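# Push the paler slide box's tray out its far end

## Task

Of the two slide boxes, pick the paler one and slide its inner tray out of the end that faces away from the robot's base by at least a few centimetres, then leave it like that. All other things must finish roughly where they began. The attempt fails immediately if the gripper grasps the outer case of either box, if either box shifts or rotates more than slightly, or if any tray ends up around half its length out. A result that holds only because the robot is pressing on it is not counted. Finish by releasing and moving the gripper away.

## Robot and tools

The robot is a single six-joint arm with a two-finger parallel gripper. The scene frame has its origin on the table top directly under the arm's base. +z is up, and +y is to the left when you face along +x. The base itself may be slightly tilted. Three cameras give 504x504 images: cam_high, cam_low and cam_wrist.

execute_actions takes "actions", a list holding either nothing or one item. An empty list sends no command and returns the state with pictures. A motion item is {"rows": [[...]], "steps": n}. n runs from 6 to 15 and defaults to 15; each step lasts 1/30 s. Each row is used for one step, and the last row repeats until n steps have passed. A wait item is {"steps": n} with n up to 300, counted from the previous result. Your own reply time counts toward a wait. The optional "pictures": true adds camera images to a motion or wait result. If a call is refused, nothing is sent to the robot.

Each row is one list of seven plain numbers for this single arm. These are absolute targets, not offsets. The first six are joint angles in radians, in this order: waist (-3.054 to 3.054), shoulder (0.000 to 3.142), elbow (0.000 to 2.356), wrist pitch (-1.571 to 1.571), wrist yaw (-1.571 to 1.571) and wrist roll (-3.142 to 3.142). The seventh is the gripper opening, from -1 to 1. +1 is fully open, with a pad gap of 0.088 m. Empty fingers close at about -0.80, and values below that change nothing. Full open to closed takes at least about 0.5 s.

A call is refused if a target lies more than 0.010 rad past a range end and also further out than the joint's last reported angle. Targets past a joint's real end, which may differ from the stated end by 0.010, are cut off at that end. The result then reports "joint sent to its limit"; that message can refer to an earlier action. Never seeing it does not prove there is room left.

Speed limits apply. On each step, every joint's target is kept within a lead of its measured angle: 0.211 rad for waist, shoulder and elbow, 0.213 for wrist pitch, 0.267 for wrist yaw and 0.228 for wrist roll. All targets are also scaled back if they would move the gripper more than 70 mm from where it is. Friction can leave a joint short of its target, especially at long reach, and tiny changes may not happen at all. Read Joint positions after each move.

The result's last 6 steps are held back and run while you compose the next reply. The arm keeps chasing the last row until it nearly stops or a step is HELD. Only the time before the first call is free.

The state line gives end_effector_position in metres and end_effector_quat_wxyz in the scene frame, plus linear velocity (m/s) and angular velocity (rad/s). This point lies between the finger pads, 3 to 4 cm behind the tips, and its reading becomes less accurate at long reach. The fingers point along the gripper's +x and close along its y.

Joint positions and Joint velocities list the six joints, then the pad gap in metres. grip_measured gives the measured opening on the command scale. Any reading can be off by about 1 mm, by the same amount throughout a scene. "joint command not followed" means the clearance check changed or blocked targets; mounting blocks and posts count as part of the arm. HELD marks steps on which your row was not sent, in whole or in part.

MOTOR HOT appears from 50 °C. At 95 °C an OVER-TEMPERATURE FAULT holds the arm. If it does not cool within 30 to 60 s, power cuts off and the arm goes limp. If contact torque reaches a load limit, the arm halts for 10 s and the rest of the call is dropped. The limits in N m are: waist 17.6, shoulder 21.8, elbow 21.7, wrist pitch 5.74, wrist yaw 5.72, wrist roll 5.36.

zoom_image takes camera (cam_high, cam_low or cam_wrist) and region [x0, y0, x1, y1] in pixels from the top-left corner, at most 504x504. It returns a closer view of that camera's latest image.

read_manual(section="licences") returns licence text only and does not move the robot.

finished_scene(scene=n) ends scene n (1 or 2), grades it and starts the next scene. It cannot be undone. Replying without any tool call ends all scenes.

For this task, do not close the fingers on a box's outer case. Push the tray from the near end, for example with the closed fingertips, and move gently so the case itself does not slide or turn. Stop well short of halfway out. Avoid knocking anything off the table, dropping, slamming, hitting hard or pushing hard. Before finishing, release and pull the gripper clear. Smooth, quick motion with low effort is preferred.

Each tool is called after "Request:" by a JSON object that holds its "method" and its "body", one argument or row to a line.

## Session

Request:
{"method": "execute_actions", "body": {
  "actions": []
}}

Scene clock: 0.00 s of 3750.00 s.
end_effector_position=(+0.3307, -0.0775, +0.2907) grip_measured=+0.846 end_effector_quat_wxyz=(+0.225, +0.762, +0.166, -0.584) end_effector_velocity=(-0.001, -0.001, +0.000) end_effector_angular_velocity=(-0.012, -0.000, +0.012)
Joint positions: [ 0.669  1.839  1.465 -1.338  0.827  3.011  0.08 ]
Joint velocities: [ 0.002 -0.002 -0.002 -0.007  0.007 -0.007 -0.   ]
Heat: hottest shoulder 24 °C (+0.0 °C/min).

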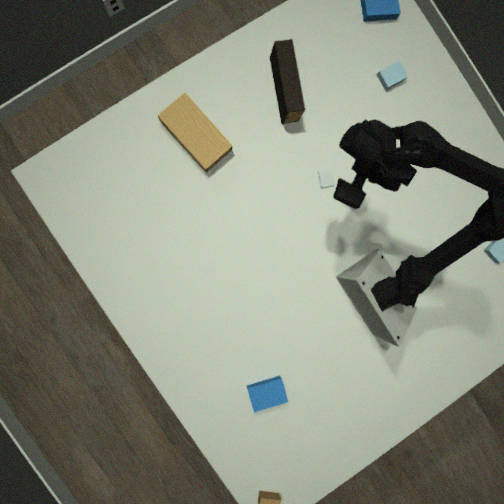

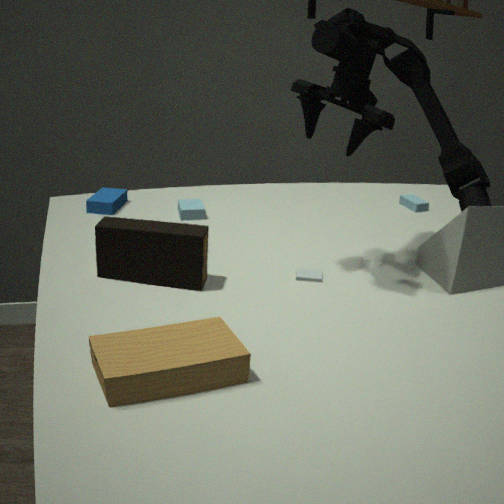

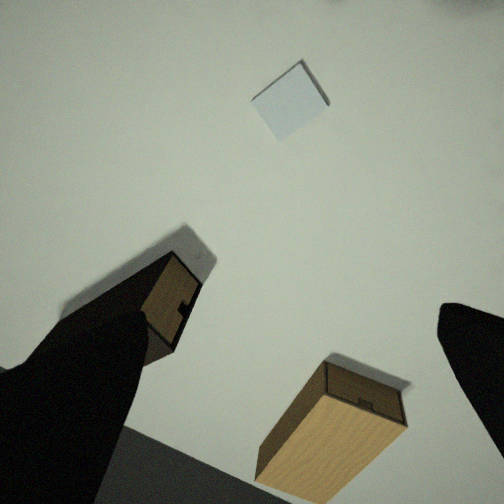

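Request:
{"method": "zoom_image", "body": {
  "camera": "cam_wrist",
  "region": [230, 330, 430, 504]
}}

Request:
{"method": "zoom_image", "body": {
  "camera": "cam_high",
  "region": [140, 30, 340, 200]
}}

Request:
{"method": "zoom_image", "body": {
  "camera": "cam_low",
  "region": [70, 200, 290, 420]
}}

Region (230, 330, 430, 504) of cam_wrist's 504x504 image, scaled by 2.520, with more detail than that image has; it fills the top 438 rows of this view, and the rest is white.

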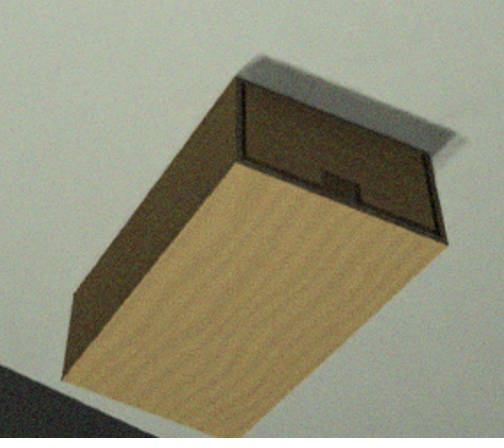

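Region (140, 30, 340, 200) of cam_high's 504x504 image, scaled by 2.520, with more detail than that image has; it fills the top 428 rows of this view, and the rest is white.

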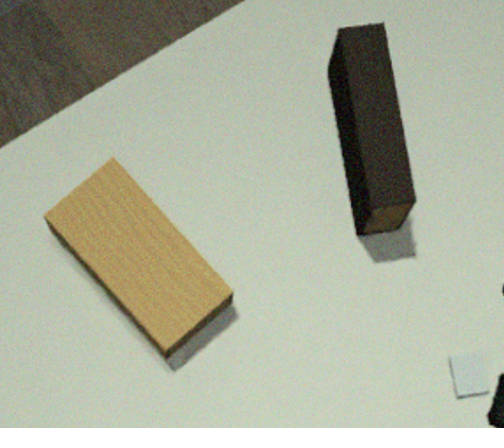

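Region (70, 200, 290, 420) of cam_low's 504x504 image, scaled by 2.291, with more detail than that image has.

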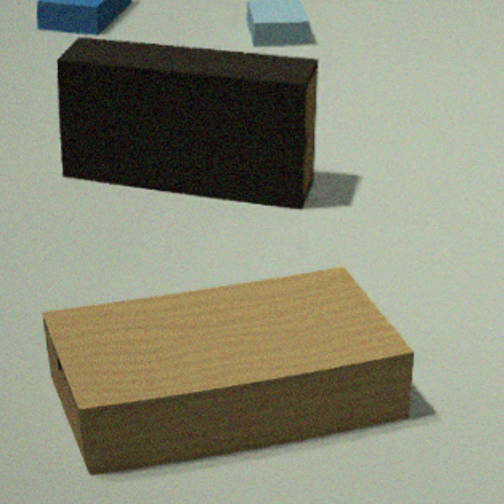

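Request:
{"method": "execute_actions", "body": {
  "actions": [
    {"rows":[[0.661,1.864,1.457,-1.30,0.814,2.96,0.7],[0.653,1.889,1.448,-1.24,0.800,2.88,0.6],[0.645,1.913,1.440,-1.16,0.787,2.78,0.5],[0.637,1.938,1.431,-1.07,0.773,2.66,0.4],[0.629,1.963,1.423,-0.98,0.760,2.54,0.3],[0.621,1.988,1.414,-0.89,0.746,2.42,0.2],[0.613,2.013,1.406,-0.81,0.733,2.32,0.1],[0.605,2.038,1.397,-0.74,0.720,2.22,0],[0.597,2.062,1.389,-0.66,0.706,2.12,-0.1],[0.589,2.087,1.381,-0.59,0.693,2.02,-0.2],[0.581,2.112,1.372,-0.51,0.679,1.92,-0.3],[0.573,2.137,1.364,-0.44,0.666,1.82,-0.4],[0.564,2.162,1.355,-0.36,0.653,1.72,-0.5],[0.556,2.186,1.347,-0.28,0.639,1.62,-0.6],[0.548,2.211,1.338,-0.21,0.626,1.52,-0.7]]}
  ]
}}

Request:
{"method": "execute_actions", "body": {
  "actions": [
    {"rows":[[0.540,2.236,1.330,-0.13,0.612,1.42,-0.8],[0.532,2.261,1.322,-0.06,0.599,1.32,-0.85],[0.524,2.286,1.313,0.02,0.585,1.22,-0.85],[0.516,2.311,1.305,0.09,0.572,1.13,-0.85],[0.508,2.335,1.296,0.17,0.559,1.03,-0.85],[0.500,2.360,1.288,0.24,0.545,0.93,-0.85],[0.492,2.385,1.279,0.32,0.532,0.83,-0.85],[0.484,2.410,1.271,0.39,0.518,0.73,-0.85],[0.476,2.435,1.262,0.47,0.505,0.63,-0.85],[0.468,2.460,1.254,0.54,0.492,0.53,-0.85],[0.460,2.484,1.246,0.62,0.478,0.43,-0.85],[0.452,2.509,1.237,0.69,0.465,0.33,-0.85],[0.444,2.534,1.229,0.77,0.451,0.23,-0.85],[0.436,2.559,1.220,0.84,0.438,0.13,-0.85],[0.428,2.584,1.212,0.92,0.424,0.03,-0.85]]}
  ]
}}

Request:
{"method": "execute_actions", "body": {
  "actions": [
    {"rows":[[0.420,2.608,1.203,0.99,0.411,-0.07,-0.85],[0.412,2.633,1.195,1.07,0.398,-0.17,-0.85],[0.404,2.658,1.187,1.15,0.384,-0.27,-0.85],[0.396,2.683,1.178,1.22,0.371,-0.37,-0.85],[0.388,2.708,1.170,1.30,0.357,-0.47,-0.85],[0.380,2.733,1.161,1.37,0.344,-0.57,-0.85],[0.372,2.757,1.153,1.43,0.330,-0.65,-0.85],[0.363,2.782,1.144,1.48,0.317,-0.71,-0.85],[0.355,2.807,1.136,1.51,0.304,-0.75,-0.85],[0.347,2.832,1.128,1.52,0.290,-0.76,-0.85],[0.339,2.857,1.119,1.52,0.277,-0.76,-0.85],[0.331,2.882,1.111,1.52,0.263,-0.76,-0.85],[0.323,2.906,1.102,1.52,0.250,-0.76,-0.85],[0.315,2.925,1.094,1.52,0.236,-0.76,-0.85],[0.307,2.94,1.085,1.52,0.223,-0.76,-0.85]]}
  ]
}}

Request:
{"method": "execute_actions", "body": {
  "actions": [
    {"steps":15}
  ],
  "pictures": true
}}

Scene clock: 6.77 s of 3750.00 s.
end_effector_position=(+0.3877, -0.0145, +0.2551) grip_measured=+0.161 end_effector_quat_wxyz=(+0.301, +0.762, +0.270, -0.505) end_effector_velocity=(+0.197, +0.300, -0.238) end_effector_angular_velocity=(+0.015, -0.323, +1.281)
Joint positions: [ 0.62   1.988  1.423 -0.924  0.745  2.553  0.047]
Joint velocities: [-0.242  0.803 -0.295  1.722 -0.418 -1.824 -0.141]
Heat: hottest waist 24 °C (+0.0 °C/min).
Steps of this call (steps 1 to 90: nothing new was sent; then 3.47 s passed at rest; steps 91 to 99: the first 9 steps of this action). Readings (joint positions):
91: [0.668 1.841 1.465 -1.332 0.827 3.001]
92: [0.666 1.846 1.464 -1.309 0.823 2.970]
94: [0.656 1.868 1.460 -1.215 0.806 2.858]
98: [0.628 1.961 1.432 -0.981 0.758 2.614]
99: the state above

Scene clock: 7.27 s of 3750.00 s.
end_effector_position=(+0.4647, +0.0994, +0.1439) grip_measured=-0.787 end_effector_quat_wxyz=(+0.501, +0.711, +0.401, -0.287) end_effector_velocity=(+0.087, +0.177, -0.223) end_effector_angular_velocity=(-0.372, -0.860, +1.034)
Joint positions: [ 0.498  2.359  1.295 -0.061  0.545  1.639  0.   ]
Joint velocities: [-0.242  0.75  -0.266  1.722 -0.403 -1.824  0.   ]
Heat: hottest waist 24 °C (+0.0 °C/min).
Steps of this call (steps 1 to 6: the last 6 steps of your previous action; steps 7 to 15: the first 9 steps of this action). Readings (joint positions):
7: [0.563 2.164 1.361 -0.522 0.653 2.127]
8: [0.554 2.187 1.353 -0.464 0.639 2.066]
10: [0.538 2.236 1.337 -0.349 0.613 1.944]
14: [0.506 2.335 1.303 -0.119 0.559 1.700]
15: the state above

Scene clock: 7.77 s of 3750.00 s.
end_effector_position=(+0.4752, +0.1596, +0.0542) grip_measured=-0.787 end_effector_quat_wxyz=(+0.738, +0.568, +0.360, -0.054) end_effector_velocity=(-0.003, +0.131, +0.166) end_effector_angular_velocity=(-0.539, -1.656, +0.714)
Joint positions: [0.39  2.723 1.162 0.794 0.345 0.739 0.   ]
Joint velocities: [ 0.266  0.291 -0.437  1.78  -0.564 -1.546  0.   ]
Heat: hottest waist 24 °C (+0.0 °C/min).
Steps of this call (steps 1 to 6: the last 6 steps of your previous action; steps 7 to 15: the first 9 steps of this action). Readings (joint positions):
7: [0.441 2.534 1.234 0.340 0.452 1.213]
8: [0.433 2.558 1.226 0.398 0.438 1.152]
10: [0.417 2.608 1.209 0.513 0.411 1.030]
14: [0.385 2.707 1.175 0.742 0.358 0.786]
15: the state above

Scene clock: 8.27 s of 3750.00 s.
end_effector_position=(+0.4784, +0.1392, +0.0625) grip_measured=-0.787 end_effector_quat_wxyz=(+0.950, +0.269, +0.155, +0.045) end_effector_velocity=(-0.005, -0.105, -0.108) end_effector_angular_velocity=(-1.713, -0.109, +0.164)
Joint positions: [ 0.332  2.916  1.096  1.495  0.216 -0.182  0.   ]
Joint velocities: [-0.286  0.081 -0.027  0.198  0.081 -1.795 -0.   ]
Heat: hottest waist 24 °C (+0.0 °C/min).
Kept back: nothing.
Steps of this call (steps 1 to 6: the last 6 steps of your previous action; steps 7 to 15: the robot went on to your last target). Readings (joint positions):
1: [0.396 2.736 1.153 0.861 0.326 0.674]
2: [0.398 2.755 1.149 0.921 0.310 0.616]
4: [0.401 2.791 1.137 1.047 0.280 0.496]
8: [0.396 2.864 1.112 1.293 0.214 0.252]
15: the state above

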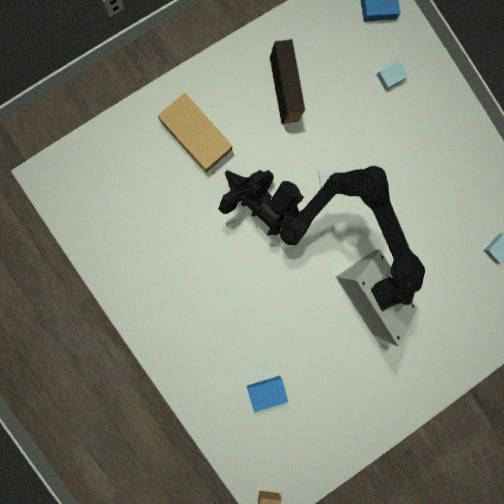

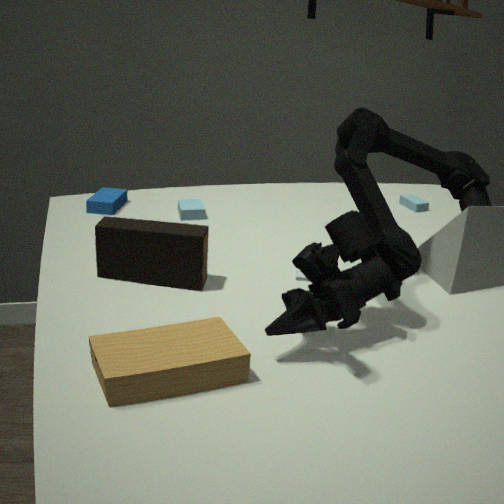

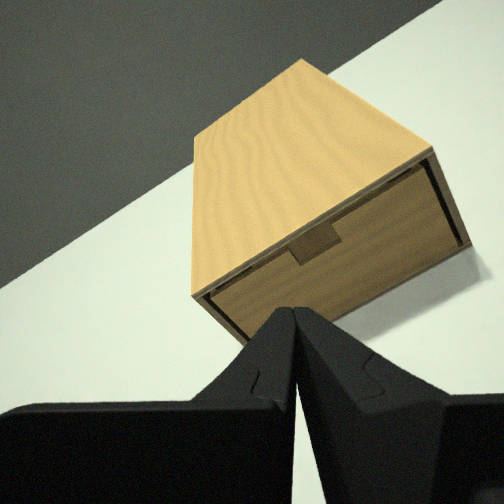

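Request:
{"method": "execute_actions", "body": {
  "actions": [
    {"steps":15}
  ],
  "pictures": true
}}

Scene clock: 8.77 s of 3750.00 s.
end_effector_position=(+0.4739, +0.1318, +0.0481) grip_measured=-0.787 end_effector_quat_wxyz=(+0.986, -0.003, +0.149, +0.075) end_effector_velocity=(-0.000, -0.001, -0.002) end_effector_angular_velocity=(-0.130, -0.015, +0.046)
Joint positions: [ 0.303  2.934  1.089  1.517  0.221 -0.743  0.   ]
Joint velocities: [-0.007 -0.002 -0.002 -0.007 -0.007 -0.139 -0.   ]
Heat: hottest waist 24 °C (+0.0 °C/min).
Kept back: nothing.
Steps of this call (steps 1 to 15: the robot went on to your last target). Readings (joint positions):
1: [0.323 2.919 1.095 1.500 0.218 -0.243]
2: [0.315 2.922 1.094 1.504 0.220 -0.303]
4: [0.305 2.929 1.091 1.509 0.221 -0.424]
8: [0.303 2.934 1.089 1.515 0.221 -0.645]
15: the state above

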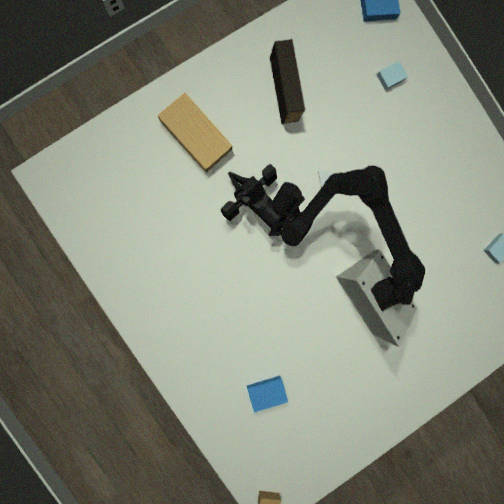

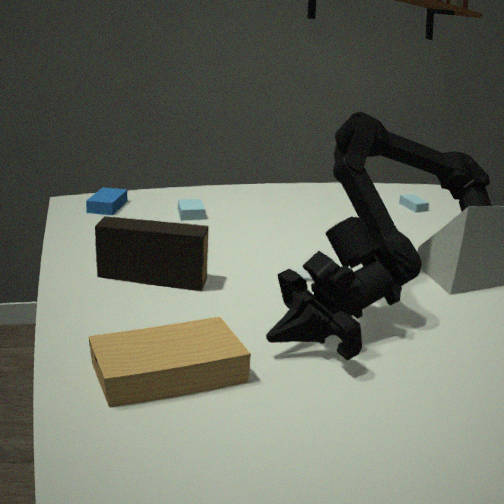

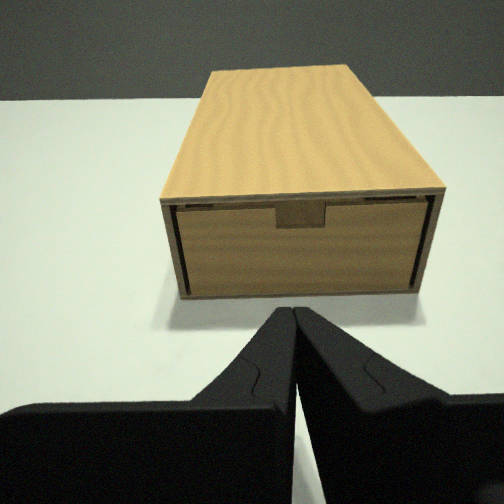

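Request:
{"method": "execute_actions", "body": {
  "actions": [
    {"rows":[[0.301,2.940,1.092,1.518,0.219,-0.762,-0.85],[0.298,2.943,1.100,1.516,0.215,-0.764,-0.85],[0.294,2.948,1.112,1.512,0.209,-0.766,-0.85],[0.289,2.953,1.126,1.508,0.202,-0.768,-0.85],[0.284,2.959,1.140,1.503,0.195,-0.770,-0.85],[0.278,2.965,1.155,1.498,0.188,-0.772,-0.85],[0.273,2.971,1.170,1.494,0.180,-0.774,-0.85],[0.267,2.977,1.185,1.489,0.173,-0.776,-0.85],[0.262,2.983,1.199,1.485,0.166,-0.778,-0.85],[0.257,2.988,1.212,1.481,0.159,-0.780,-0.85],[0.253,2.993,1.222,1.478,0.154,-0.781,-0.85],[0.250,2.996,1.229,1.476,0.150,-0.782,-0.85],[0.249,2.998,1.232,1.475,0.149,-0.782,-0.85]]}
  ]
}}

Request:
{"method": "execute_actions", "body": {
  "actions": [
    {"steps":12}
  ],
  "pictures": true
}}

Scene clock: 10.80 s of 3750.00 s.
end_effector_position=(+0.4882, +0.1296, +0.0421) grip_measured=-0.787 end_effector_quat_wxyz=(+0.988, -0.010, +0.139, +0.072) end_effector_velocity=(+0.084, -0.020, -0.044) end_effector_angular_velocity=(+0.013, -0.113, -0.045)
Joint positions: [ 0.277  2.96   1.157  1.497  0.189 -0.769  0.   ]
Joint velocities: [-0.173  0.159  0.408 -0.125 -0.212 -0.066 -0.   ]
Heat: hottest waist 25 °C (+5.6 °C/min).
Steps of this call (steps 1 to 30: the robot went on to your last target; steps 31 to 52: nothing new was sent; steps 53 to 61: the first 9 steps of this action). Readings (joint positions):
53: [0.303 2.934 1.089 1.518 0.221 -0.756]
54: [0.302 2.934 1.089 1.518 0.221 -0.757]
56: [0.300 2.937 1.097 1.516 0.218 -0.760]
60: [0.283 2.954 1.143 1.501 0.195 -0.767]
61: the state above

Scene clock: 11.20 s of 3750.00 s.
end_effector_position=(+0.5011, +0.1264, +0.0337) grip_measured=-0.787 end_effector_quat_wxyz=(+0.989, -0.008, +0.131, +0.068) end_effector_velocity=(+0.001, +0.002, -0.002) end_effector_angular_velocity=(-0.019, -0.004, +0.011)
Joint positions: [ 0.249  2.988  1.224  1.477  0.156 -0.778  0.   ]
Joint velocities: [-0.002  0.007  0.012 -0.007 -0.007 -0.022 -0.   ]
Heat: hottest waist 25 °C (+5.4 °C/min).
Kept back: nothing.
Steps of this call (steps 1 to 6: the last 6 steps of your previous action; steps 7 to 12: the robot went on to your last target). Readings (joint positions):
1: [0.272 2.965 1.170 1.493 0.182 -0.771]
2: [0.266 2.970 1.183 1.489 0.176 -0.772]
4: [0.257 2.979 1.204 1.483 0.167 -0.775]
8: [0.249 2.986 1.220 1.478 0.159 -0.777]
12: the state above

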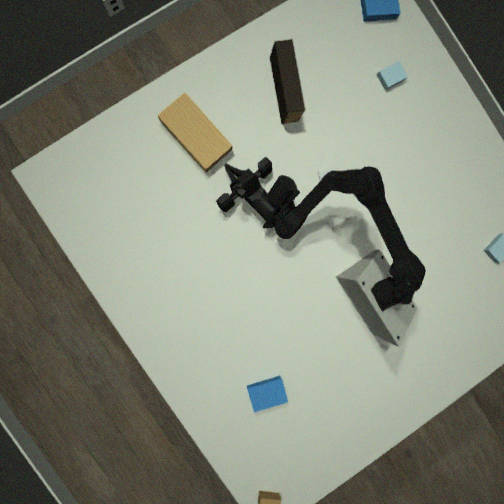

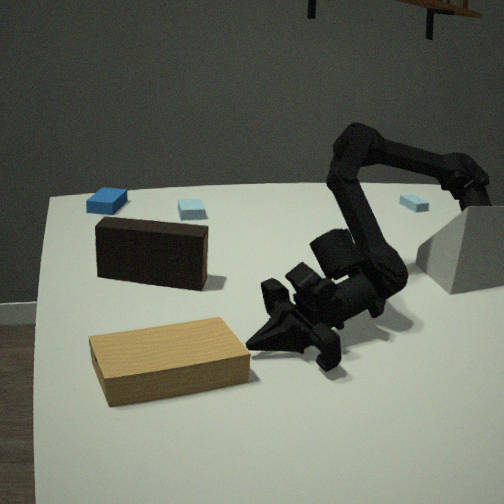

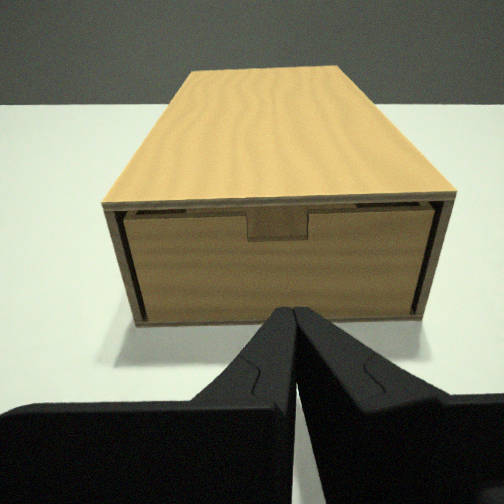

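Request:
{"method": "execute_actions", "body": {
  "actions": [
    {"rows":[[0.249,3.000,1.236,1.472,0.146,-0.785,-0.85],[0.249,3.003,1.241,1.468,0.146,-0.785,-0.85],[0.250,3.005,1.247,1.464,0.146,-0.785,-0.85],[0.250,3.007,1.254,1.459,0.146,-0.785,-0.85],[0.250,3.008,1.261,1.454,0.146,-0.785,-0.85],[0.250,3.009,1.268,1.448,0.146,-0.785,-0.85],[0.250,3.010,1.275,1.442,0.146,-0.785,-0.85],[0.251,3.011,1.282,1.436,0.146,-0.785,-0.85],[0.251,3.012,1.289,1.430,0.146,-0.785,-0.85],[0.251,3.013,1.296,1.425,0.146,-0.785,-0.85],[0.251,3.014,1.302,1.420,0.146,-0.785,-0.85],[0.251,3.015,1.308,1.415,0.146,-0.785,-0.85],[0.251,3.016,1.313,1.411,0.146,-0.785,-0.85],[0.251,3.017,1.318,1.407,0.146,-0.785,-0.85],[0.251,3.018,1.323,1.403,0.146,-0.785,-0.85]]}
  ]
}}

Request:
{"method": "execute_actions", "body": {
  "actions": [
    {"rows":[[0.252,3.019,1.327,1.400,0.146,-0.785,-0.85],[0.252,3.019,1.331,1.397,0.146,-0.785,-0.85],[0.252,3.020,1.335,1.394,0.146,-0.785,-0.85],[0.252,3.021,1.339,1.390,0.146,-0.785,-0.85],[0.252,3.021,1.343,1.387,0.146,-0.785,-0.85],[0.252,3.022,1.347,1.384,0.146,-0.785,-0.85],[0.252,3.023,1.351,1.380,0.146,-0.785,-0.85],[0.252,3.024,1.355,1.377,0.146,-0.785,-0.85],[0.252,3.024,1.359,1.374,0.146,-0.785,-0.85],[0.252,3.025,1.363,1.370,0.146,-0.785,-0.85],[0.252,3.026,1.367,1.367,0.146,-0.785,-0.85],[0.252,3.027,1.371,1.364,0.146,-0.785,-0.85],[0.252,3.028,1.375,1.360,0.146,-0.785,-0.85],[0.252,3.029,1.379,1.357,0.146,-0.785,-0.85],[0.252,3.029,1.380,1.356,0.146,-0.785,-0.85]]}
  ]
}}

Request:
{"method": "execute_actions", "body": {
  "actions": [
    {"steps":12}
  ],
  "pictures": true
}}

Scene clock: 13.03 s of 3750.00 s.
end_effector_position=(+0.5085, +0.1297, +0.0319) grip_measured=-0.787 end_effector_quat_wxyz=(+0.989, -0.010, +0.131, +0.071) end_effector_velocity=(+0.041, +0.007, -0.003) end_effector_angular_velocity=(-0.005, +0.001, +0.010)
Joint positions: [ 0.249  3.001  1.265  1.445  0.152 -0.781  0.   ]
Joint velocities: [-0.002  0.032  0.193 -0.168 -0.007 -0.007 -0.   ]
Heat: hottest waist 25 °C (+4.6 °C/min).
Steps of this call (steps 1 to 30: the robot went on to your last target; steps 31 to 46: nothing new was sent; steps 47 to 55: the first 9 steps of this action). Readings (joint positions):
47: [0.249 2.989 1.226 1.476 0.154 -0.779]
48: [0.249 2.990 1.228 1.474 0.153 -0.779]
50: [0.249 2.993 1.236 1.468 0.152 -0.780]
54: [0.249 3.000 1.258 1.450 0.152 -0.781]
55: the state above

Scene clock: 13.53 s of 3750.00 s.
end_effector_position=(+0.5256, +0.1307, +0.0327) grip_measured=-0.787 end_effector_quat_wxyz=(+0.989, -0.009, +0.129, +0.070) end_effector_velocity=(+0.023, +0.006, -0.004) end_effector_angular_velocity=(-0.007, +0.015, +0.024)
Joint positions: [ 0.249  3.012  1.341  1.385  0.151 -0.781  0.   ]
Joint velocities: [-0.002  0.017  0.115 -0.125 -0.007 -0.007 -0.   ]
Heat: hottest waist 25 °C (+4.4 °C/min).
Steps of this call (steps 1 to 6: the last 6 steps of your previous action; steps 7 to 15: the first 9 steps of this action). Readings (joint positions):
7: [0.249 3.006 1.307 1.412 0.151 -0.781]
8: [0.249 3.007 1.312 1.408 0.151 -0.781]
10: [0.249 3.009 1.321 1.401 0.151 -0.781]
14: [0.249 3.012 1.337 1.388 0.151 -0.781]
15: the state above

Scene clock: 13.93 s of 3750.00 s.
end_effector_position=(+0.5319, +0.1315, +0.0325) grip_measured=-0.787 end_effector_quat_wxyz=(+0.989, -0.009, +0.129, +0.070) end_effector_velocity=(-0.001, +0.005, -0.005) end_effector_angular_velocity=(+0.007, +0.020, +0.024)
Joint positions: [ 0.249  3.018  1.372  1.359  0.151 -0.781  0.   ]
Joint velocities: [-0.002  0.002  0.007 -0.037 -0.007  0.007 -0.   ]
Heat: hottest waist 25 °C (+4.3 °C/min).
Kept back: nothing.
Steps of this call (steps 1 to 6: the last 6 steps of your previous action; steps 7 to 12: the robot went on to your last target). Readings (joint positions):
1: [0.249 3.013 1.345 1.381 0.151 -0.781]
2: [0.249 3.014 1.349 1.378 0.151 -0.781]
4: [0.249 3.016 1.357 1.371 0.151 -0.781]
8: [0.249 3.018 1.369 1.361 0.151 -0.781]
12: the state above

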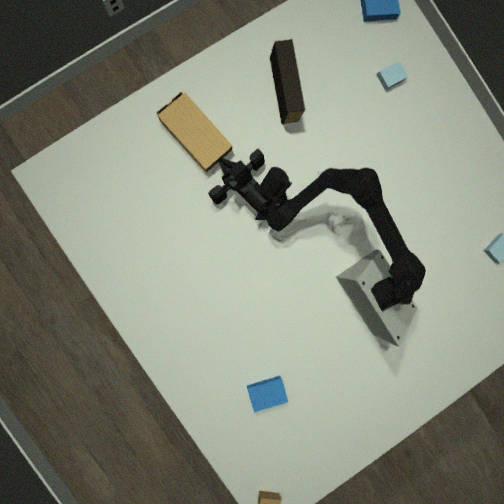

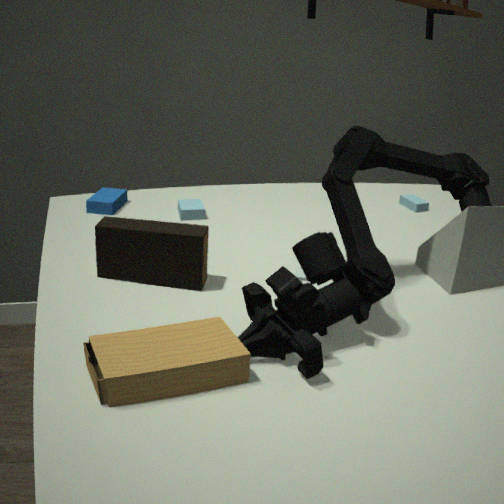

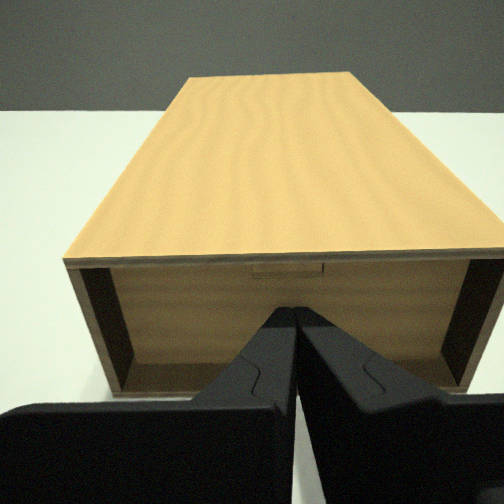

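Request:
{"method": "execute_actions", "body": {
  "actions": [
    {"rows":[[0.253,3.031,1.384,1.353,0.148,-0.785,-0.85],[0.253,3.033,1.389,1.349,0.148,-0.785,-0.85],[0.254,3.035,1.395,1.344,0.148,-0.785,-0.85],[0.254,3.037,1.402,1.339,0.148,-0.785,-0.85],[0.254,3.039,1.409,1.333,0.148,-0.785,-0.85],[0.255,3.041,1.416,1.328,0.148,-0.785,-0.85],[0.255,3.043,1.423,1.322,0.148,-0.785,-0.85],[0.255,3.045,1.430,1.317,0.148,-0.785,-0.85],[0.255,3.047,1.437,1.311,0.148,-0.785,-0.85],[0.255,3.049,1.445,1.306,0.148,-0.785,-0.85],[0.256,3.051,1.452,1.300,0.148,-0.785,-0.85],[0.256,3.053,1.460,1.294,0.148,-0.785,-0.85],[0.256,3.055,1.467,1.289,0.148,-0.785,-0.85],[0.256,3.057,1.475,1.283,0.148,-0.785,-0.85],[0.256,3.058,1.481,1.278,0.148,-0.785,-0.85]]}
  ]
}}

Request:
{"method": "execute_actions", "body": {
  "actions": [
    {"steps":14}
  ],
  "pictures": true
}}

Scene clock: 14.63 s of 3750.00 s.
end_effector_position=(+0.5384, +0.1346, +0.0301) grip_measured=-0.787 end_effector_quat_wxyz=(+0.989, -0.010, +0.131, +0.072) end_effector_velocity=(+0.036, +0.010, -0.003) end_effector_angular_velocity=(-0.006, +0.001, +0.017)
Joint positions: [ 0.249  3.032  1.412  1.326  0.151 -0.781  0.   ]
Joint velocities: [ 0.002  0.051  0.193 -0.154 -0.007 -0.007 -0.   ]
Heat: hottest waist 26 °C (+8.2 °C/min).
Steps of this call (steps 1 to 12: the robot went on to your last target; steps 13 to 21: the first 9 steps of this action). Readings (joint positions):
13: [0.249 3.019 1.374 1.357 0.151 -0.781]
14: [0.249 3.020 1.376 1.356 0.151 -0.781]
16: [0.249 3.023 1.383 1.350 0.151 -0.781]
20: [0.249 3.030 1.406 1.331 0.151 -0.781]
21: the state above

Scene clock: 15.10 s of 3750.00 s.
end_effector_position=(+0.5500, +0.1364, +0.0300) grip_measured=-0.787 end_effector_quat_wxyz=(+0.989, -0.010, +0.131, +0.073) end_effector_velocity=(+0.004, -0.002, +0.002) end_effector_angular_velocity=(-0.018, -0.011, +0.004)
Joint positions: [ 0.25   3.047  1.472  1.281  0.151 -0.781  0.   ]
Joint velocities: [-0.002 -0.002  0.012 -0.007 -0.007 -0.022 -0.   ]
Heat: hottest waist 26 °C (+7.9 °C/min).
Kept back: nothing.
Steps of this call (steps 1 to 6: the last 6 steps of your previous action; steps 7 to 14: the robot went on to your last target). Readings (joint positions):
1: [0.249 3.034 1.419 1.321 0.151 -0.781]
2: [0.249 3.036 1.426 1.316 0.151 -0.781]
4: [0.249 3.040 1.440 1.305 0.151 -0.781]
8: [0.250 3.046 1.464 1.287 0.151 -0.781]
14: the state above

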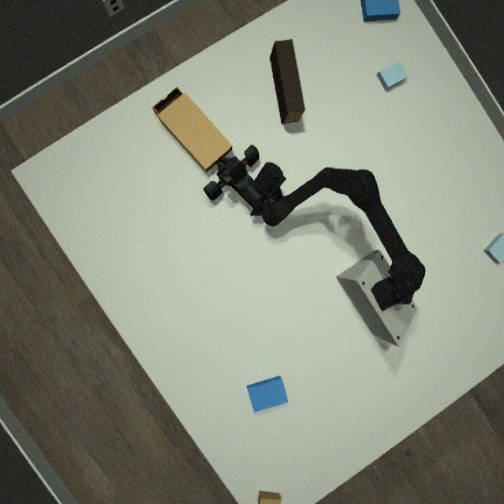

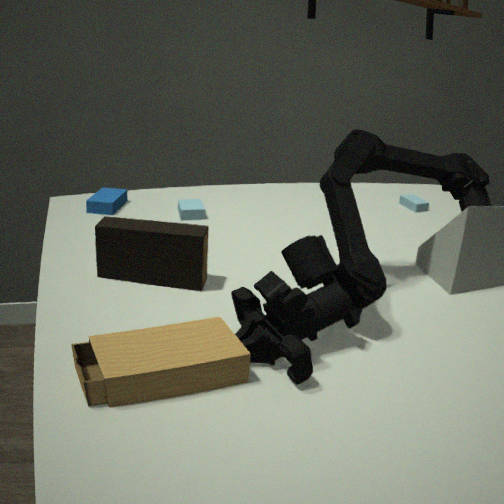

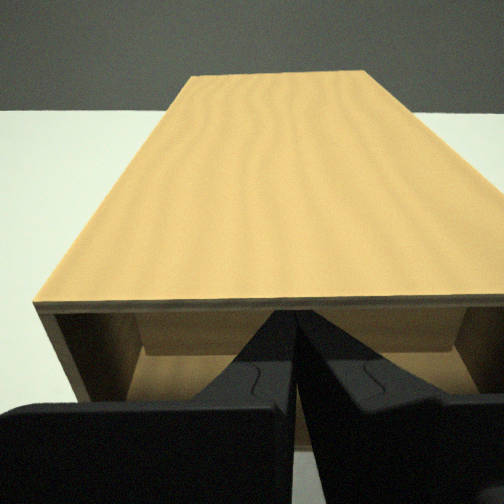

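Request:
{"method": "zoom_image", "body": {
  "camera": "cam_high",
  "region": [140, 70, 280, 210]
}}

Request:
{"method": "zoom_image", "body": {
  "camera": "cam_low",
  "region": [190, 270, 330, 410]
}}

Region (140, 70, 280, 210) of cam_high's 504x504 image, scaled by 3.600, with more detail than that image has.

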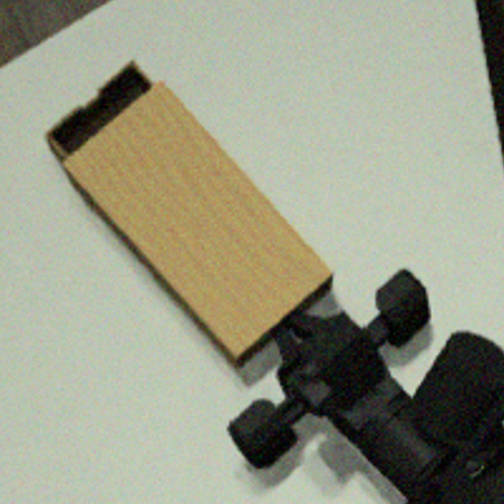

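Region (190, 270, 330, 410) of cam_low's 504x504 image, scaled by 3.600, with more detail than that image has.

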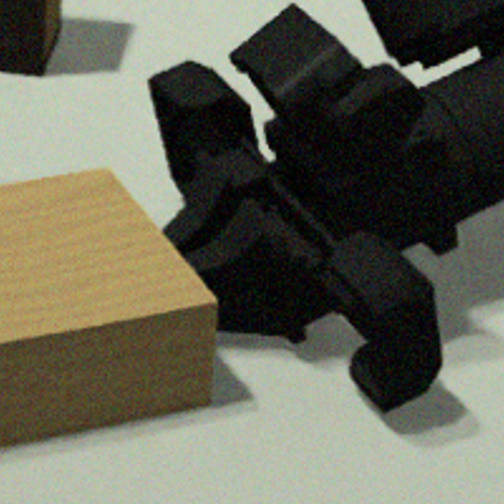

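Request:
{"method": "execute_actions", "body": {
  "actions": [
    {"rows":[[0.256,3.059,1.485,1.275,0.148,-0.785,-0.85],[0.256,3.060,1.489,1.272,0.148,-0.785,-0.85],[0.256,3.061,1.494,1.268,0.148,-0.785,-0.85],[0.256,3.062,1.499,1.264,0.148,-0.785,-0.85],[0.256,3.063,1.504,1.261,0.148,-0.785,-0.85],[0.256,3.064,1.509,1.257,0.148,-0.785,-0.85],[0.256,3.065,1.514,1.253,0.148,-0.785,-0.85],[0.256,3.066,1.519,1.249,0.148,-0.785,-0.85],[0.256,3.067,1.524,1.246,0.148,-0.785,-0.85],[0.256,3.068,1.529,1.242,0.148,-0.785,-0.85],[0.256,3.069,1.534,1.238,0.148,-0.785,-0.85],[0.256,3.070,1.539,1.234,0.148,-0.785,-0.85],[0.256,3.071,1.544,1.231,0.148,-0.785,-0.85]]}
  ]
}}

Request:
{"method": "execute_actions", "body": {
  "actions": [
    {"steps":14}
  ],
  "pictures": true
}}

Request:
{"method": "zoom_image", "body": {
  "camera": "cam_high",
  "region": [140, 70, 280, 210]
}}

Scene clock: 15.97 s of 3750.00 s.
end_effector_position=(+0.5558, +0.1376, +0.0299) grip_measured=-0.787 end_effector_quat_wxyz=(+0.989, -0.010, +0.131, +0.073) end_effector_velocity=(+0.025, +0.005, +0.001) end_effector_angular_velocity=(-0.019, -0.005, +0.018)
Joint positions: [ 0.25   3.055  1.503  1.256  0.151 -0.781  0.   ]
Joint velocities: [ 0.002  0.032  0.134 -0.11  -0.007 -0.022 -0.   ]
Heat: hottest waist 26 °C (+7.5 °C/min).
Steps of this call (steps 1 to 17: the robot went on to your last target; steps 18 to 26: the first 9 steps of this action). Readings (joint positions):
18: [0.250 3.048 1.474 1.279 0.151 -0.781]
19: [0.250 3.048 1.476 1.277 0.151 -0.781]
21: [0.250 3.050 1.482 1.272 0.151 -0.781]
25: [0.250 3.054 1.499 1.259 0.151 -0.781]
26: the state above

Scene clock: 16.43 s of 3750.00 s.
end_effector_position=(+0.5617, +0.1381, +0.0301) grip_measured=-0.787 end_effector_quat_wxyz=(+0.989, -0.010, +0.131, +0.073) end_effector_velocity=(+0.002, +0.002, +0.001) end_effector_angular_velocity=(-0.002, -0.005, +0.024)
Joint positions: [ 0.25   3.062  1.535  1.232  0.151 -0.781  0.   ]
Joint velocities: [-0.002 -0.002  0.007 -0.022 -0.022 -0.007 -0.   ]
Heat: hottest waist 26 °C (+7.3 °C/min).
Kept back: nothing.
Steps of this call (steps 1 to 6: the last 6 steps of your previous action; steps 7 to 14: the robot went on to your last target). Readings (joint positions):
1: [0.250 3.056 1.508 1.253 0.151 -0.781]
2: [0.250 3.057 1.513 1.249 0.151 -0.781]
4: [0.250 3.059 1.522 1.241 0.151 -0.781]
8: [0.250 3.061 1.532 1.234 0.151 -0.781]
14: the state above

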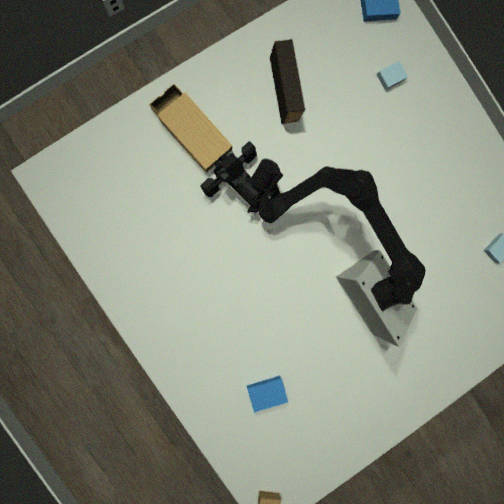

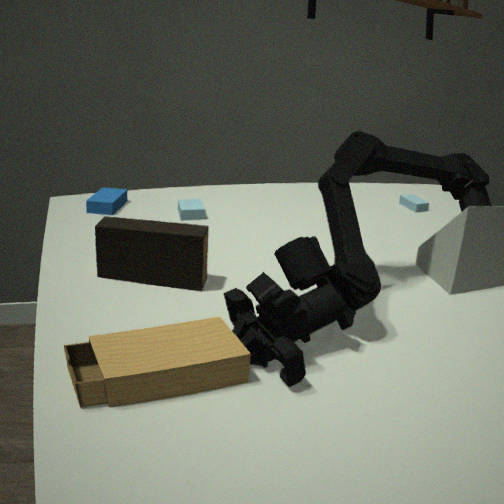

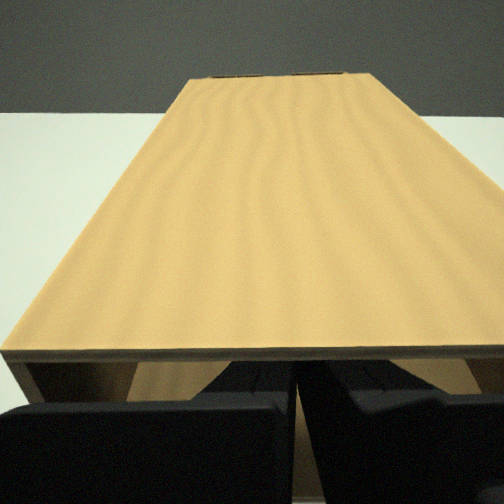

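Region (140, 70, 280, 210) of cam_high's 504x504 image, scaled by 3.600, with more detail than that image has.

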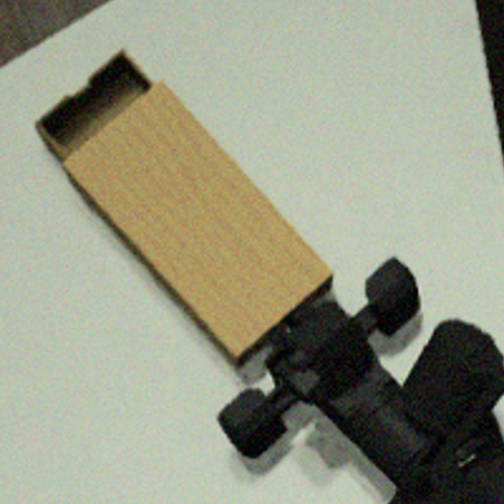

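Request:
{"method": "execute_actions", "body": {
  "actions": [
    {"rows":[[0.250,3.056,1.525,1.238,0.151,-0.781,-0.85],[0.250,3.050,1.515,1.246,0.151,-0.781,-0.85],[0.250,3.044,1.500,1.257,0.151,-0.781,-0.85],[0.250,3.038,1.480,1.272,0.151,-0.781,-0.85],[0.250,3.032,1.457,1.290,0.151,-0.781,-0.85],[0.250,3.026,1.432,1.309,0.151,-0.781,-0.85],[0.250,3.020,1.407,1.328,0.151,-0.781,-0.85],[0.250,3.015,1.382,1.348,0.151,-0.781,-0.85],[0.250,3.010,1.357,1.368,0.151,-0.781,-0.85],[0.250,3.005,1.332,1.388,0.151,-0.781,-0.85],[0.250,3.000,1.307,1.408,0.151,-0.781,-0.85],[0.250,2.996,1.282,1.429,0.151,-0.781,-0.85],[0.250,2.992,1.257,1.450,0.151,-0.781,-0.85],[0.250,2.987,1.235,1.468,0.151,-0.781,-0.85],[0.250,2.980,1.215,1.480,0.151,-0.781,-0.85]]}
  ]
}}

Request:
{"method": "execute_actions", "body": {
  "actions": [
    {"rows":[[0.255,2.968,1.195,1.485,0.151,-0.781,-0.85],[0.262,2.950,1.178,1.485,0.151,-0.781,-0.85],[0.270,2.928,1.163,1.48,0.151,-0.781,-0.85],[0.280,2.90,1.150,1.47,0.151,-0.781,-0.85],[0.290,2.87,1.138,1.46,0.151,-0.781,-0.85],[0.300,2.84,1.127,1.45,0.151,-0.781,-0.85],[0.310,2.81,1.116,1.44,0.151,-0.781,-0.85],[0.320,2.78,1.106,1.43,0.151,-0.781,-0.85],[0.330,2.75,1.096,1.42,0.151,-0.781,-0.85],[0.340,2.72,1.086,1.41,0.151,-0.781,-0.85],[0.350,2.69,1.076,1.40,0.151,-0.781,-0.85],[0.360,2.665,1.068,1.39,0.151,-0.781,-0.85],[0.368,2.645,1.060,1.38,0.151,-0.781,-0.85],[0.374,2.63,1.054,1.375,0.151,-0.781,-0.85],[0.378,2.62,1.050,1.37,0.151,-0.781,-0.85]]}
  ]
}}

Request:
{"method": "execute_actions", "body": {
  "actions": [
    {"steps":14}
  ],
  "pictures": true
}}

Scene clock: 17.63 s of 3750.00 s.
end_effector_position=(+0.5403, +0.1360, +0.0304) grip_measured=-0.787 end_effector_quat_wxyz=(+0.989, -0.010, +0.130, +0.073) end_effector_velocity=(-0.139, -0.012, -0.002) end_effector_angular_velocity=(-0.007, +0.018, +0.028)
Joint positions: [ 0.251  3.037  1.424  1.32   0.151 -0.781  0.   ]
Joint velocities: [-0.002 -0.154 -0.691  0.505 -0.007 -0.007  0.   ]
Heat: hottest waist 27 °C (+10.2 °C/min).
Steps of this call (steps 1 to 27: the robot went on to your last target; steps 28 to 36: the first 9 steps of this action). Readings (joint positions):
28: [0.251 3.062 1.535 1.232 0.151 -0.781]
29: [0.251 3.062 1.534 1.234 0.151 -0.781]
31: [0.251 3.060 1.519 1.249 0.151 -0.781]
35: [0.251 3.042 1.447 1.303 0.151 -0.781]
36: the state above

Scene clock: 18.13 s of 3750.00 s.
end_effector_position=(+0.5037, +0.1163, +0.0785) grip_measured=-0.787 end_effector_quat_wxyz=(+0.990, -0.012, +0.109, +0.084) end_effector_velocity=(+0.100, -0.118, +0.358) end_effector_angular_velocity=(+0.055, -0.519, -0.071)
Joint positions: [ 0.296  2.848  1.128  1.44   0.149 -0.781  0.   ]
Joint velocities: [ 0.315 -0.926 -0.295 -0.212 -0.007  0.007 -0.   ]
Heat: hottest waist 27 °C (+9.9 °C/min).
Steps of this call (steps 1 to 6: the last 6 steps of your previous action; steps 7 to 15: the first 9 steps of this action). Readings (joint positions):
7: [0.250 3.003 1.258 1.445 0.151 -0.781]
8: [0.251 2.995 1.236 1.454 0.151 -0.781]
10: [0.254 2.970 1.197 1.460 0.150 -0.781]
14: [0.285 2.878 1.139 1.446 0.150 -0.781]
15: the state above

Scene clock: 18.60 s of 3750.00 s.
end_effector_position=(+0.5165, +0.0933, +0.1606) grip_measured=-0.787 end_effector_quat_wxyz=(+0.995, -0.011, +0.055, +0.084) end_effector_velocity=(-0.018, +0.012, -0.017) end_effector_angular_velocity=(-0.037, +0.055, +0.069)
Joint positions: [ 0.374  2.633  1.058  1.371  0.151 -0.781  0.   ]
Joint velocities: [-0.002 -0.007 -0.061 -0.037 -0.007 -0.022 -0.   ]
Heat: hottest waist 27 °C (+9.7 °C/min).
Kept back: nothing.
Steps of this call (steps 1 to 6: the last 6 steps of your previous action; steps 7 to 14: the robot went on to your last target). Readings (joint positions):
1: [0.307 2.816 1.119 1.432 0.149 -0.781]
2: [0.317 2.784 1.110 1.424 0.149 -0.781]
4: [0.338 2.723 1.094 1.408 0.149 -0.781]
8: [0.369 2.646 1.072 1.386 0.150 -0.781]
14: the state above

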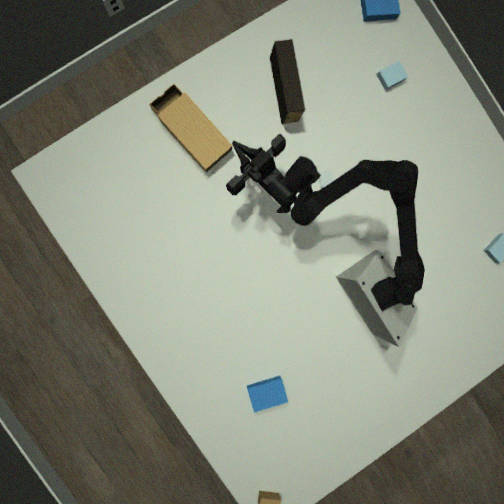

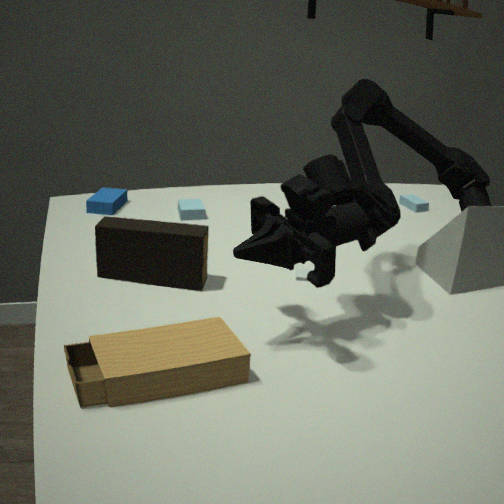

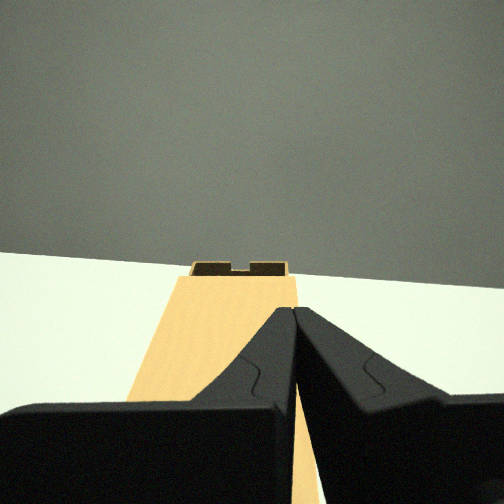

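Request:
{"method": "execute_actions", "body": {
  "actions": [
    {"rows":[[0.378,2.60,1.04,1.36,0.151,-0.781,-0.85],[0.378,2.57,1.02,1.34,0.151,-0.781,-0.85],[0.378,2.53,1.00,1.31,0.151,-0.781,-0.85],[0.378,2.48,0.97,1.28,0.151,-0.781,-0.85],[0.378,2.43,0.94,1.25,0.151,-0.781,-0.85],[0.378,2.38,0.91,1.22,0.151,-0.781,-0.85],[0.378,2.33,0.88,1.19,0.151,-0.781,-0.85],[0.378,2.28,0.85,1.16,0.151,-0.781,-0.85],[0.378,2.23,0.83,1.13,0.151,-0.781,-0.85],[0.378,2.19,0.81,1.10,0.151,-0.781,-0.85],[0.378,2.16,0.80,1.08,0.151,-0.781,-0.85],[0.378,2.15,0.80,1.07,0.151,-0.781,-0.85]]}
  ]
}}

Request:
{"method": "execute_actions", "body": {
  "actions": [
    {"steps":15}
  ],
  "pictures": true
}}

Scene clock: 19.23 s of 3750.00 s.
end_effector_position=(+0.4976, +0.0558, +0.1924) grip_measured=-0.787 end_effector_quat_wxyz=(+0.991, -0.017, +0.077, +0.106) end_effector_velocity=(-0.085, -0.262, +0.232) end_effector_angular_velocity=(-0.011, +0.013, +0.003)
Joint positions: [ 0.374  2.372  0.901  1.204  0.151 -0.781  0.   ]
Joint velocities: [-0.002 -1.502 -0.701 -0.813  0.007 -0.007 -0.   ]
Heat: hottest waist 27 °C (+9.4 °C/min).
Steps of this call (steps 1 to 10: the robot went on to your last target; steps 11 to 19: the first 9 steps of this action). Readings (joint positions):
11: [0.374 2.629 1.054 1.367 0.151 -0.781]
12: [0.374 2.621 1.048 1.359 0.151 -0.781]
14: [0.374 2.582 1.019 1.324 0.151 -0.781]
18: [0.374 2.422 0.924 1.230 0.151 -0.781]
19: the state above

Scene clock: 19.73 s of 3750.00 s.
end_effector_position=(+0.4813, +0.0231, +0.2203) grip_measured=-0.787 end_effector_quat_wxyz=(+0.990, -0.018, +0.083, +0.112) end_effector_velocity=(-0.001, -0.006, +0.003) end_effector_angular_velocity=(-0.022, -0.003, -0.008)
Joint positions: [ 0.374  2.164  0.807  1.073  0.151 -0.781  0.   ]
Joint velocities: [-0.002 -0.022 -0.007 -0.007  0.007 -0.022 -0.   ]
Heat: hottest waist 27 °C (+9.1 °C/min).
Kept back: nothing.
Steps of this call (steps 1 to 6: the last 6 steps of your previous action; steps 7 to 15: the robot went on to your last target). Readings (joint positions):
1: [0.374 2.324 0.879 1.177 0.151 -0.781]
2: [0.374 2.277 0.860 1.153 0.151 -0.781]
4: [0.374 2.210 0.837 1.119 0.151 -0.781]
8: [0.374 2.166 0.821 1.086 0.151 -0.781]
15: the state above

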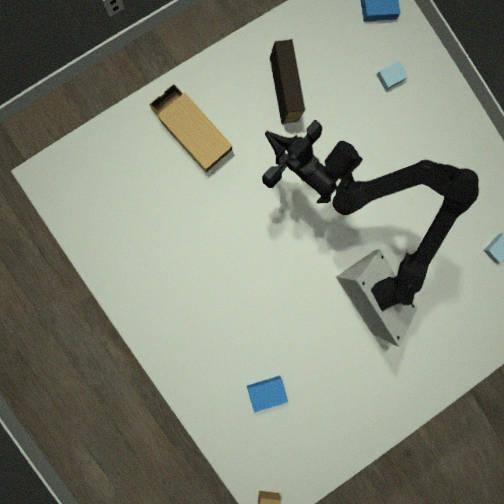

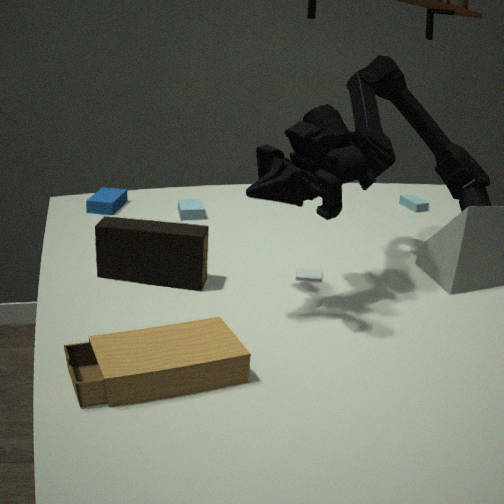

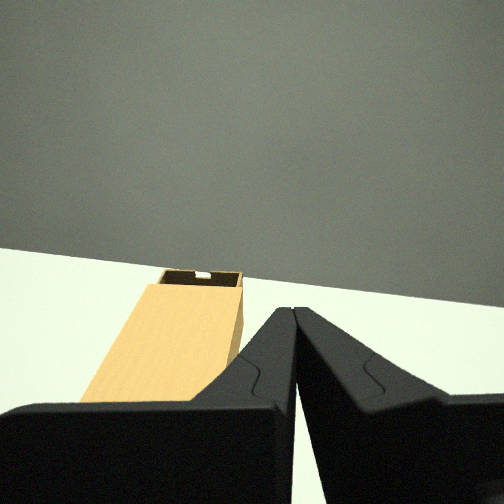

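Request:
{"method": "finished_scene", "body": {
  "scene": 1
}}

The scene is finished: the task was done.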